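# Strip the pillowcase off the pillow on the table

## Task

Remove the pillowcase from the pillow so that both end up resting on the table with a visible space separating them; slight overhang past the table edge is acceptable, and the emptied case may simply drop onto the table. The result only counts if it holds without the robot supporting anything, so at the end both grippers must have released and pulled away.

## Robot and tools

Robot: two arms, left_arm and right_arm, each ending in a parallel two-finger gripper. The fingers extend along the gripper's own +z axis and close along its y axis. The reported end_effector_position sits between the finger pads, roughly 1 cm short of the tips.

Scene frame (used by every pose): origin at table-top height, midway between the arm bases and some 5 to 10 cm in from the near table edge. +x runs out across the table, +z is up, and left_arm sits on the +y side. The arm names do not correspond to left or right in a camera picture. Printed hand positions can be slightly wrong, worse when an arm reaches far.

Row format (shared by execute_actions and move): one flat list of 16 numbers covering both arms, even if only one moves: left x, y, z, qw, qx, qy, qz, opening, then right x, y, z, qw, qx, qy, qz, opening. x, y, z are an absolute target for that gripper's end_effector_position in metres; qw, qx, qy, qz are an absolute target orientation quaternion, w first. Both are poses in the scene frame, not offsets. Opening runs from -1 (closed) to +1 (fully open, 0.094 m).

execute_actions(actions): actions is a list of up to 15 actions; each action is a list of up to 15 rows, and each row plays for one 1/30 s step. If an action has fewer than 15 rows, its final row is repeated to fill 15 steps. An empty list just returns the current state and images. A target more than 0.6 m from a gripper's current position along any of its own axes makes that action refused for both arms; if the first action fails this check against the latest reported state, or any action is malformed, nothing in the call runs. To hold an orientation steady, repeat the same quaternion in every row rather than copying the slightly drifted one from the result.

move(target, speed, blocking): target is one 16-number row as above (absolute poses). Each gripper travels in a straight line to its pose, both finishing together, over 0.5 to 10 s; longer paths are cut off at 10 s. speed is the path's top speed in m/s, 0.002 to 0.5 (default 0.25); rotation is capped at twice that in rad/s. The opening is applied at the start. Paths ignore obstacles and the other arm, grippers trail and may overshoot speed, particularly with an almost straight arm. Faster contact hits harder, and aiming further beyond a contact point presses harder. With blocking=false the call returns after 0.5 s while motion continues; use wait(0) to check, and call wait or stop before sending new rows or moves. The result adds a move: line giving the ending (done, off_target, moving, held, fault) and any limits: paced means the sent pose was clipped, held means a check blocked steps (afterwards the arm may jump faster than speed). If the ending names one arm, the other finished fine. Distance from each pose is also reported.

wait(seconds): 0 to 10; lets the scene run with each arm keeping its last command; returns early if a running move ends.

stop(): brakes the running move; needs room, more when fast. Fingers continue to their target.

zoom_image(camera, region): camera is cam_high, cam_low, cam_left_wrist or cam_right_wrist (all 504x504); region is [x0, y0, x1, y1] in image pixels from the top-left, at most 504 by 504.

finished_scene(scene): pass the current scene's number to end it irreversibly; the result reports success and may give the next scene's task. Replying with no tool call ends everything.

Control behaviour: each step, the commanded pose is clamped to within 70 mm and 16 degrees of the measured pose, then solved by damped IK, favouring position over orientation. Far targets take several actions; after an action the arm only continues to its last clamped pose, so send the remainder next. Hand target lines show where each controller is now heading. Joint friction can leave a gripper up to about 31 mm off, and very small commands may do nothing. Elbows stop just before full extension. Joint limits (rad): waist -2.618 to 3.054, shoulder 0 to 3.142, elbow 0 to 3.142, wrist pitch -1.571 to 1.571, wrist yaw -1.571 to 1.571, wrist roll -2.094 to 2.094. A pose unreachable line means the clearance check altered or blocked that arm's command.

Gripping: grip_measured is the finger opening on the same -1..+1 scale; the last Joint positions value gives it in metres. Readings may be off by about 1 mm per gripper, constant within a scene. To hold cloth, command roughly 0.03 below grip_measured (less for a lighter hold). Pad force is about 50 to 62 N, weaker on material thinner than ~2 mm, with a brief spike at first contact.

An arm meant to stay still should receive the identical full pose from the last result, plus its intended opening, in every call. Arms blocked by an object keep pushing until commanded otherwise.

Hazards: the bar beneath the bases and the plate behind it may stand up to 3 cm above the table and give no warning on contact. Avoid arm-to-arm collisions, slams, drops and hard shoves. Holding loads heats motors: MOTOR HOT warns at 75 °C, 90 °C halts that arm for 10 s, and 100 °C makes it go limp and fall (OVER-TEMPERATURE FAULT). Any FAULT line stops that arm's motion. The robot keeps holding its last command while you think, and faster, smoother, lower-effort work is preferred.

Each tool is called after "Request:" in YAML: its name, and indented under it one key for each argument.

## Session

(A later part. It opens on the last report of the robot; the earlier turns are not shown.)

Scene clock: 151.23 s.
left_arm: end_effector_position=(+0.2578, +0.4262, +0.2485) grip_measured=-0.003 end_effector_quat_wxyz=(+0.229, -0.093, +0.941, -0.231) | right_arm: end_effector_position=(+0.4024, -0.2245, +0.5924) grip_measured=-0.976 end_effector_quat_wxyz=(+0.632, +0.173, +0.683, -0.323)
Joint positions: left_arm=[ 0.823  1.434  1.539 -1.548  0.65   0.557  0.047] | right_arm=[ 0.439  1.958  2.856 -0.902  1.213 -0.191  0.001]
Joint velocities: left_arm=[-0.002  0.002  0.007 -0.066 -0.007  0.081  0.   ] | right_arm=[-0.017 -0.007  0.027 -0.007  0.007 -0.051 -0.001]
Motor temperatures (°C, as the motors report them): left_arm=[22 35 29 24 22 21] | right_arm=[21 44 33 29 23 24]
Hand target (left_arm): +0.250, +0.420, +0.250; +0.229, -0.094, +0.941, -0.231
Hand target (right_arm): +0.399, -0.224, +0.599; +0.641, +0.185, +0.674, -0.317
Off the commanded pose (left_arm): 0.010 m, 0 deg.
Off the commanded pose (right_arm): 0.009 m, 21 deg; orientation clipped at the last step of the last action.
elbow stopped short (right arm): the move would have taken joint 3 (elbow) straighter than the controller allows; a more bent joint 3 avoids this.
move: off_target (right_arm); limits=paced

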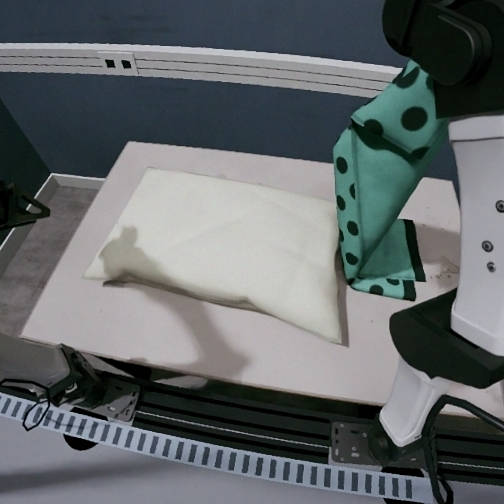

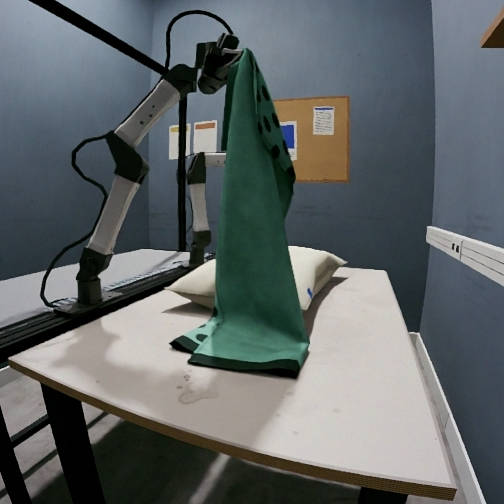

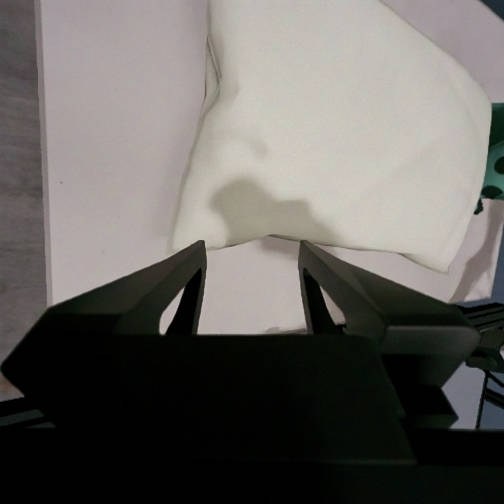

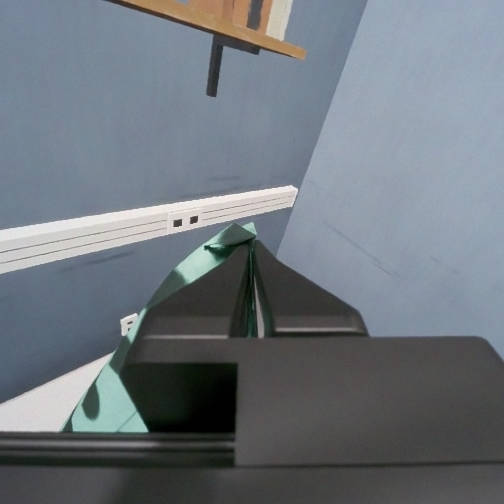

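Request:
move:
  target: [0.30,0.36,0.20,0.12,-0.045,0.94,-0.31,-1,0.40,-0.42,0.45,0.45,0.2,0.78,-0.4,-1]
  speed: 0.2

Request:
move:
  target: [0.37,0.14,0.16,0.12,-0.045,0.94,-0.31,-1,0.40,-0.46,0.15,0.2,0.15,0.85,-0.45,-1]
  speed: 0.2

Scene clock: 153.47 s.
left_arm: end_effector_position=(+0.2997, +0.3624, +0.2041) grip_measured=-0.977 end_effector_quat_wxyz=(+0.125, -0.044, +0.945, -0.300) | right_arm: end_effector_position=(+0.4054, -0.4143, +0.4417) grip_measured=-0.976 end_effector_quat_wxyz=(+0.435, +0.191, +0.786, -0.396)
Joint positions: left_arm=[ 0.529  1.591  1.51  -1.478  0.639  0.404  0.001] | right_arm=[-0.13   1.626  1.994 -0.864  0.829 -0.092  0.001]
Joint velocities: left_arm=[-0.002 -0.002 -0.027 -0.066 -0.022  0.007 -0.   ] | right_arm=[ 0.007 -0.017 -0.002  0.051 -0.081 -0.051 -0.   ]
Motor temperatures (°C, as the motors report them): left_arm=[22 34 29 24 22 21] | right_arm=[21 44 32 29 23 24]
Hand target (left_arm): +0.299, +0.358, +0.200; +0.117, -0.046, +0.943, -0.307
Hand target (right_arm): +0.401, -0.417, +0.450; +0.448, +0.198, +0.776, -0.397
Off the commanded pose (left_arm): 0.005 m, 1 deg.
Off the commanded pose (right_arm): 0.011 m, 2 deg.
move: off_target (right_arm)

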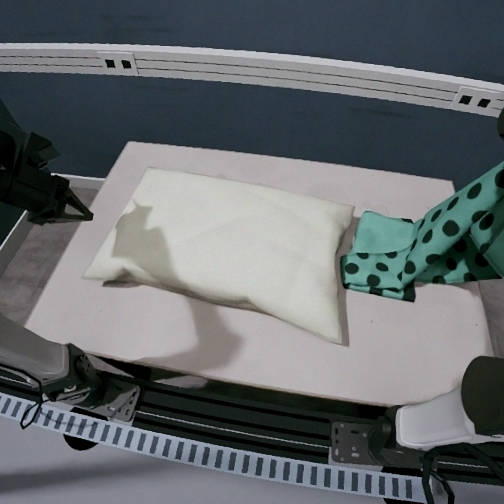

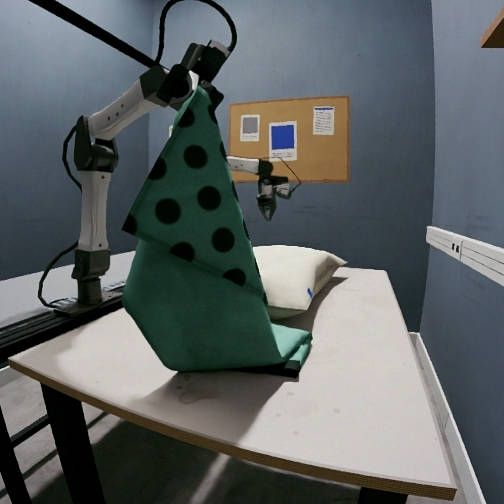

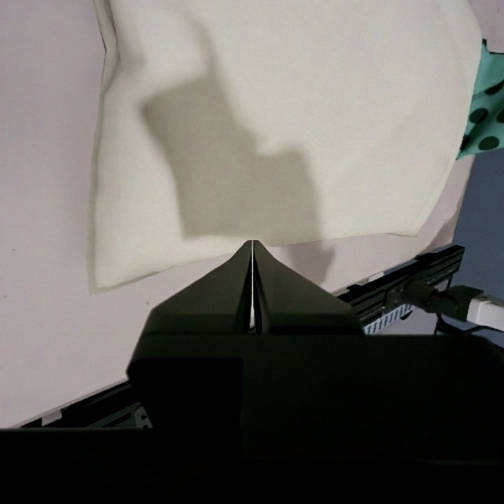

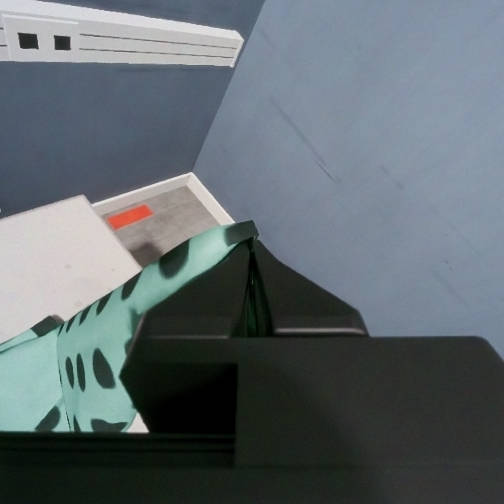

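Scene clock: 155.50 s.
left_arm: end_effector_position=(+0.3626, +0.1422, +0.1547) grip_measured=-0.977 end_effector_quat_wxyz=(+0.110, -0.045, +0.946, -0.303) | right_arm: end_effector_position=(+0.4064, -0.4534, +0.1498) grip_measured=-0.976 end_effector_quat_wxyz=(+0.201, +0.141, +0.861, -0.445)
Joint positions: left_arm=[-0.232  1.652  1.323 -0.789  0.454 -0.461  0.001] | right_arm=[-0.189  1.829  1.288 -0.477  0.879 -0.067  0.001]
Joint velocities: left_arm=[-0.002 -0.002 -0.002 -0.037 -0.022  0.007 -0.   ] | right_arm=[-0.007 -0.017 -0.007  0.007 -0.022  0.007 -0.   ]
Motor temperatures (°C, as the motors report them): left_arm=[22 34 29 24 22 21] | right_arm=[21 44 32 29 23 24]
Hand target (left_arm): +0.366, +0.139, +0.158; +0.117, -0.043, +0.945, -0.304
Hand target (right_arm): +0.403, -0.460, +0.150; +0.201, +0.152, +0.857, -0.451
Off the commanded pose (left_arm): 0.009 m, 2 deg.
Off the commanded pose (right_arm): 0.009 m, 2 deg.
move: done

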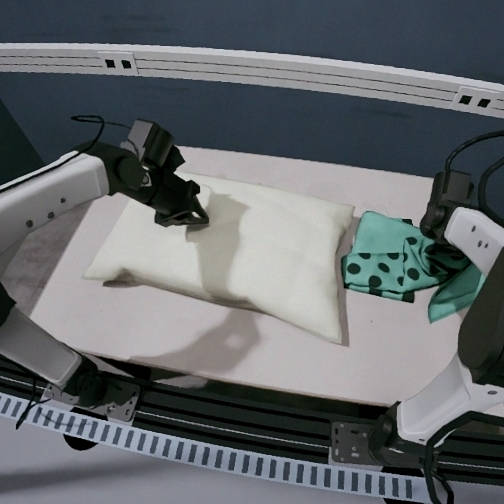

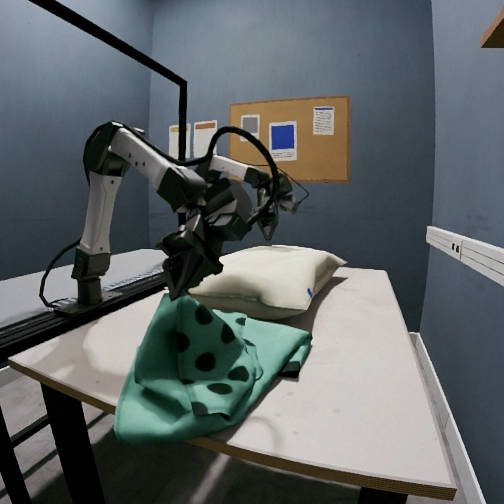

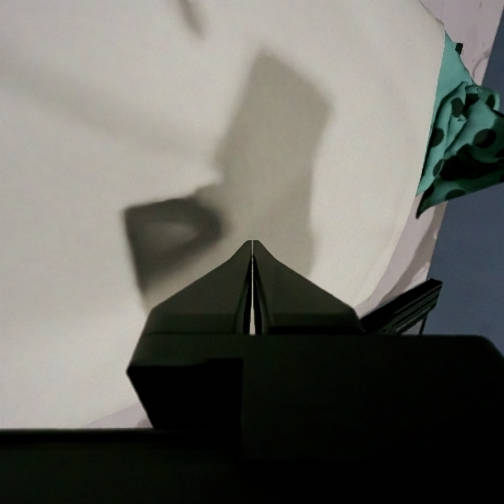

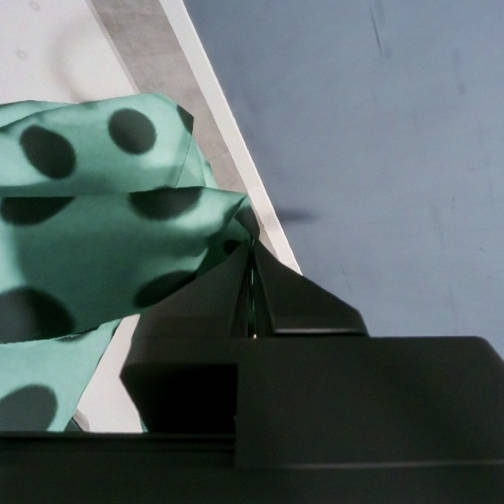

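Request:
move:
  target: [0.37,0.14,0.03,0.12,-0.045,0.94,-0.31,-1,0.40,-0.48,0.12,0.2,0.15,0.85,-0.45,0.3]
  speed: 0.15

Request:
move:
  target: [0.37,0.30,0.02,0.12,-0.045,0.94,-0.31,-1,0.38,-0.50,0.28,0.2,0.15,0.85,-0.45,0.3]
  speed: 0.1

Scene clock: 157.23 s.
left_arm: end_effector_position=(+0.3884, +0.1289, +0.0838) grip_measured=-0.977 end_effector_quat_wxyz=(+0.180, -0.020, +0.917, -0.356) | right_arm: end_effector_position=(+0.4045, -0.4754, +0.1282) grip_measured=+0.298 end_effector_quat_wxyz=(+0.210, +0.152, +0.853, -0.454)
Joint positions: left_arm=[-0.211  1.744  1.028 -0.225  0.53  -0.453  0.001] | right_arm=[-0.24   1.857  1.201 -0.287  0.873 -0.124  0.061]
Joint velocities: left_arm=[ 0.012 -0.002 -0.012  0.037 -0.022  0.007  0.   ] | right_arm=[-0.007 -0.002  0.012 -0.095 -0.022  0.037  0.   ]
Motor temperatures (°C, as the motors report them): left_arm=[22 34 29 24 22 21] | right_arm=[21 43 32 29 23 24]
Hand target (left_arm): +0.363, +0.142, +0.035; +0.120, -0.043, +0.942, -0.311
Hand target (right_arm): +0.400, -0.480, +0.120; +0.202, +0.151, +0.855, -0.453
Off the commanded pose (left_arm): 0.058 m, 9 deg.
Off the commanded pose (right_arm): 0.010 m, 1 deg.
move: off_target (left_arm)

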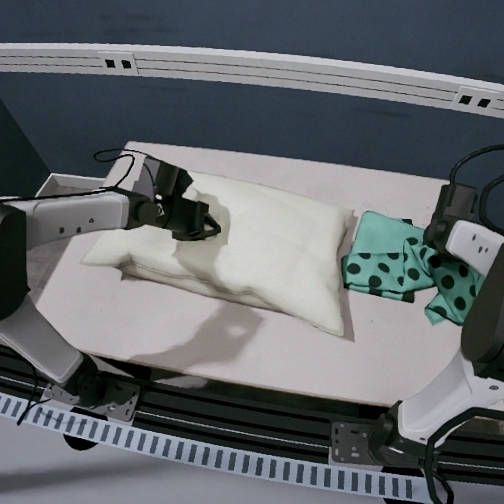

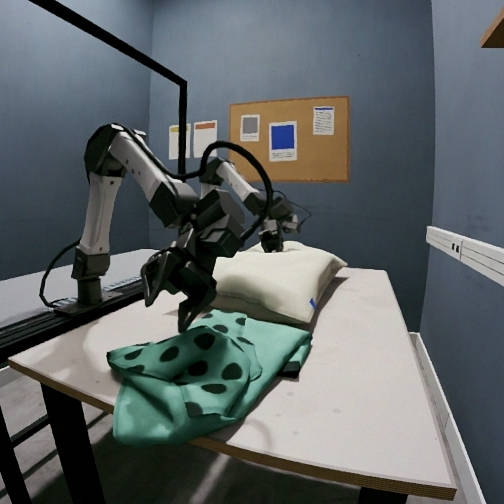

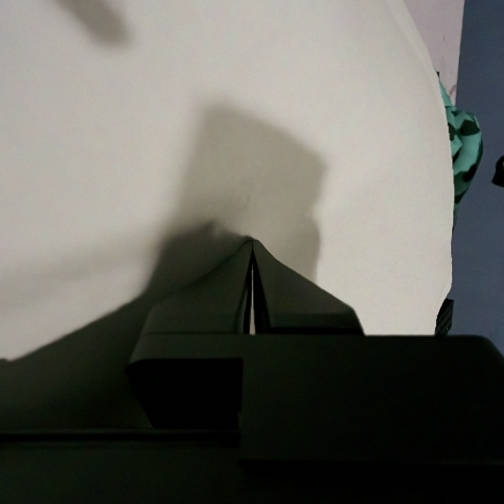

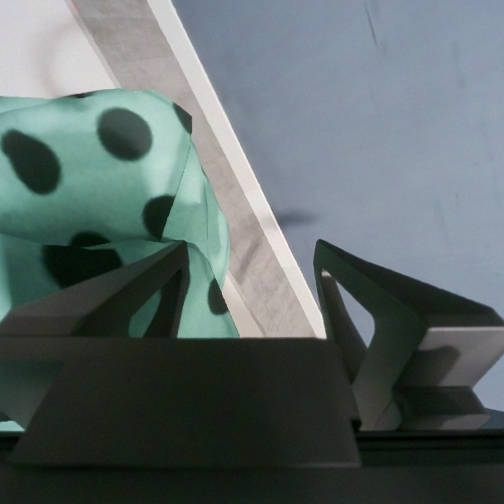

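Scene clock: 159.63 s.
left_arm: end_effector_position=(+0.3786, +0.2670, +0.0784) grip_measured=-0.978 end_effector_quat_wxyz=(+0.177, -0.006, +0.897, -0.405) | right_arm: end_effector_position=(+0.3822, -0.4956, +0.2690) grip_measured=+0.298 end_effector_quat_wxyz=(+0.196, +0.145, +0.858, -0.453)
Joint positions: left_arm=[ 0.256  1.792  1.084 -0.574  0.856  0.089  0.001] | right_arm=[-0.32   1.713  1.593 -0.784  0.825 -0.222  0.061]
Joint velocities: left_arm=[ 0.002 -0.002 -0.002 -0.037  0.066 -0.022  0.   ] | right_arm=[ 0.002 -0.002 -0.002  0.051  0.007 -0.037  0.001]
Motor temperatures (°C, as the motors report them): left_arm=[22 34 29 24 22 21] | right_arm=[21 43 33 29 23 24]
Hand target (left_arm): +0.363, +0.298, +0.029; +0.123, -0.044, +0.938, -0.321
Hand target (right_arm): +0.378, -0.499, +0.280; +0.202, +0.151, +0.855, -0.453
Off the commanded pose (left_arm): 0.068 m, 14 deg.
Off the commanded pose (right_arm): 0.012 m, 1 deg.
move: off_target (left_arm, right_arm)

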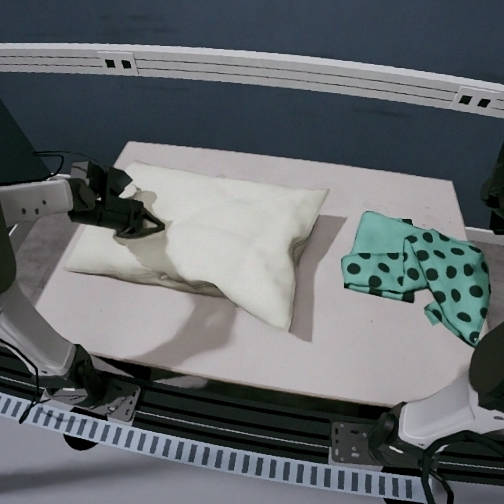

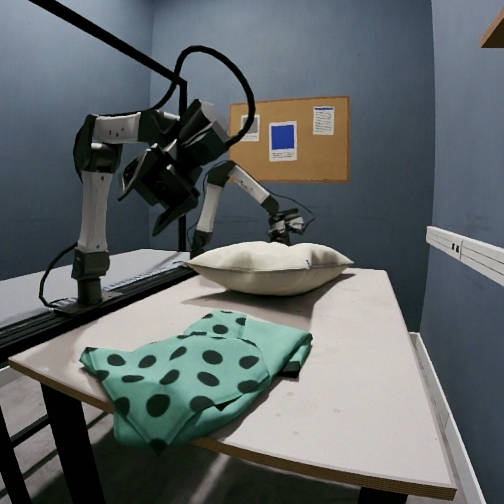

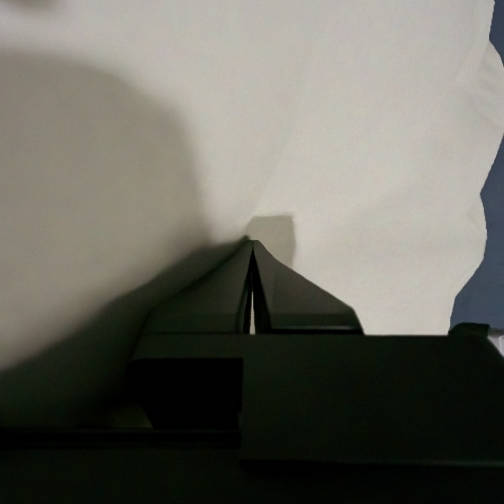

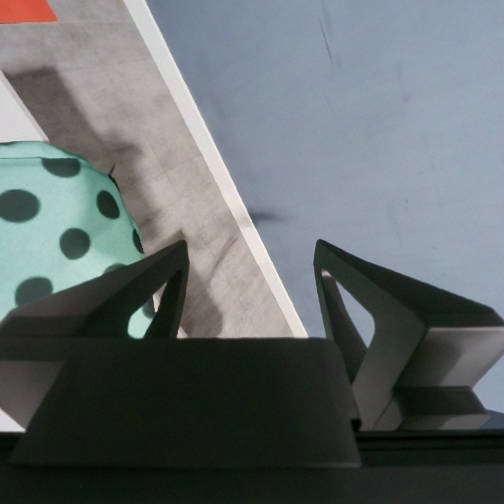

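Request:
move:
  target: [0.35,0.29,0.22,0.12,-0.045,0.94,-0.31,-1,0.25,-0.45,0.30,0.2,0.15,0.85,-0.45,0.3]
  speed: 0.25

Request:
move:
  target: [0.22,0.36,0.30,0.2,-0.09,0.95,-0.2,-1,0.22,-0.40,0.32,0.2,0.1,0.95,-0.2,0.3]
  speed: 0.3

Scene clock: 162.33 s.
left_arm: end_effector_position=(+0.3534, +0.2939, +0.2163) grip_measured=-0.978 end_effector_quat_wxyz=(+0.121, -0.054, +0.941, -0.312) | right_arm: end_effector_position=(+0.2524, -0.4522, +0.3026) grip_measured=+0.298 end_effector_quat_wxyz=(+0.207, +0.154, +0.855, -0.451)
Joint positions: left_arm=[ 0.251  1.649  1.6   -1.313  0.629  0.04   0.001] | right_arm=[-0.292  1.219  1.286 -0.978  0.839 -0.173  0.061]
Joint velocities: left_arm=[ 0.002 -0.007 -0.007 -0.007 -0.066 -0.051 -0.   ] | right_arm=[-0.012 -0.002 -0.002 -0.007 -0.007 -0.022  0.001]
Motor temperatures (°C, as the motors report them): left_arm=[22 34 29 24 22 21] | right_arm=[21 43 33 28 23 24]
Hand target (left_arm): +0.354, +0.291, +0.220; +0.122, -0.046, +0.942, -0.310
Hand target (right_arm): +0.250, -0.450, +0.299; +0.201, +0.151, +0.855, -0.453
Off the commanded pose (left_arm): 0.006 m, 1 deg.
Off the commanded pose (right_arm): 0.004 m, 1 deg.
move: done

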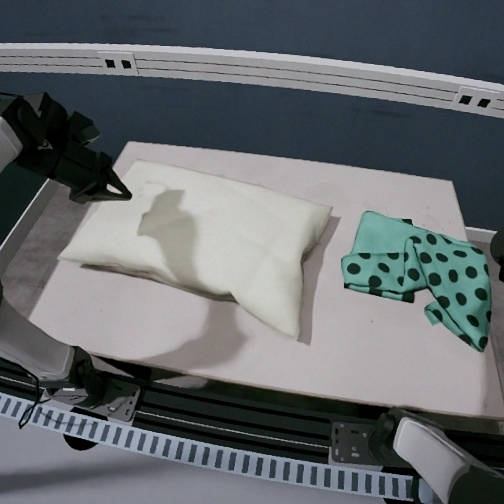

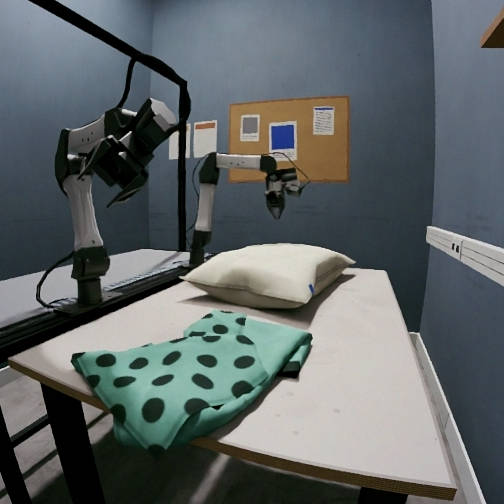

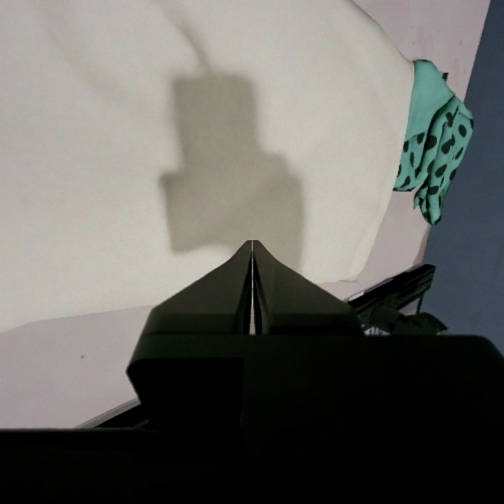

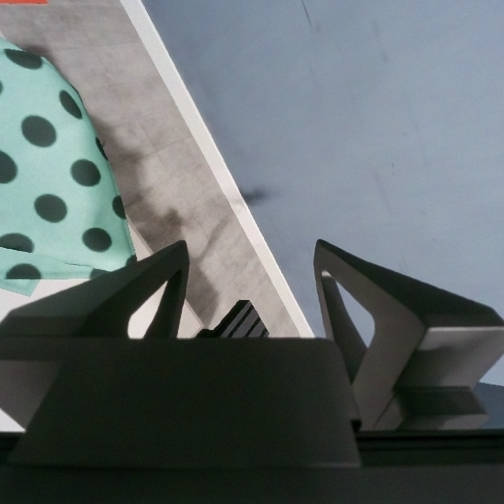

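Scene clock: 163.93 s.
left_arm: end_effector_position=(+0.2270, +0.3622, +0.3059) grip_measured=-0.978 end_effector_quat_wxyz=(+0.271, -0.110, +0.941, -0.171) | right_arm: end_effector_position=(+0.2188, -0.3969, +0.3189) grip_measured=+0.298 end_effector_quat_wxyz=(+0.207, +0.099, +0.952, -0.204)
Joint positions: left_arm=[ 0.598  1.137  1.555 -1.554  0.518  0.222  0.001] | right_arm=[-0.472  1.208  1.619 -1.445  0.225 -0.266  0.061]
Joint velocities: left_arm=[ 0.012  0.012  0.022 -0.095 -0.022 -0.022 -0.   ] | right_arm=[-0.012  0.007  0.012 -0.037 -0.022  0.007 -0.   ]
Motor temperatures (°C, as the motors report them): left_arm=[22 33 29 24 22 21] | right_arm=[21 42 33 28 23 24]
Hand target (left_arm): +0.223, +0.362, +0.302; +0.266, -0.111, +0.943, -0.169
Hand target (right_arm): +0.219, -0.399, +0.320; +0.204, +0.099, +0.953, -0.202
Off the commanded pose (left_arm): 0.009 m, 9 deg.
Off the commanded pose (right_arm): 0.003 m, 1 deg.
joint sent to its limit (left arm) — the command would take joint 4 (wrist pitch) past its lower limit, so that joint was sent only as far as its limit.
move: off_target (left_arm)

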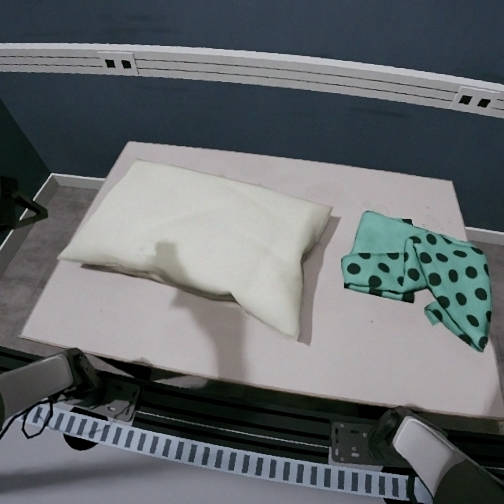

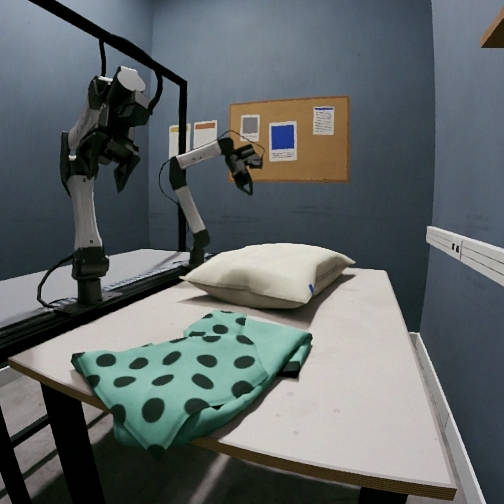

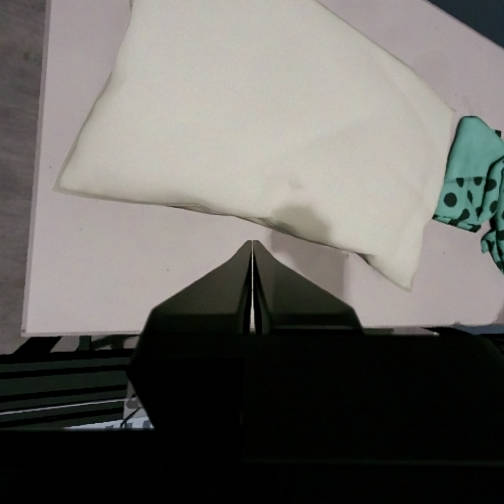

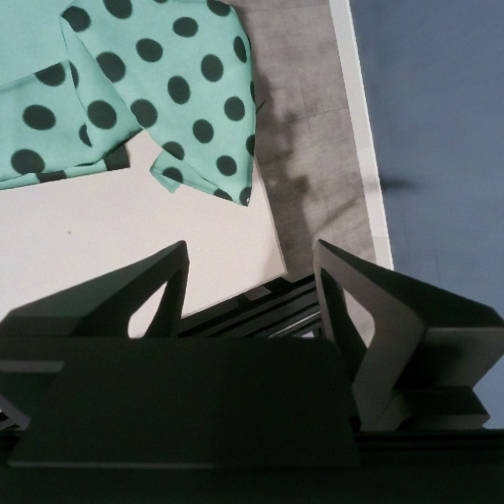

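Request:
zoom_image:
  camera: "cam_high"
  region: [260,170,440,350]

Region (260, 170, 440, 350) of cam_high's 504x504 image, scaled by 2.800, with more detail than that image has.

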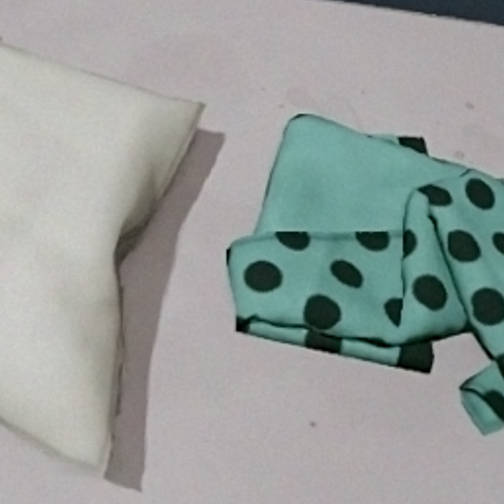

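Request:
finished_scene:
  scene: 1

The scene is finished: the task was done.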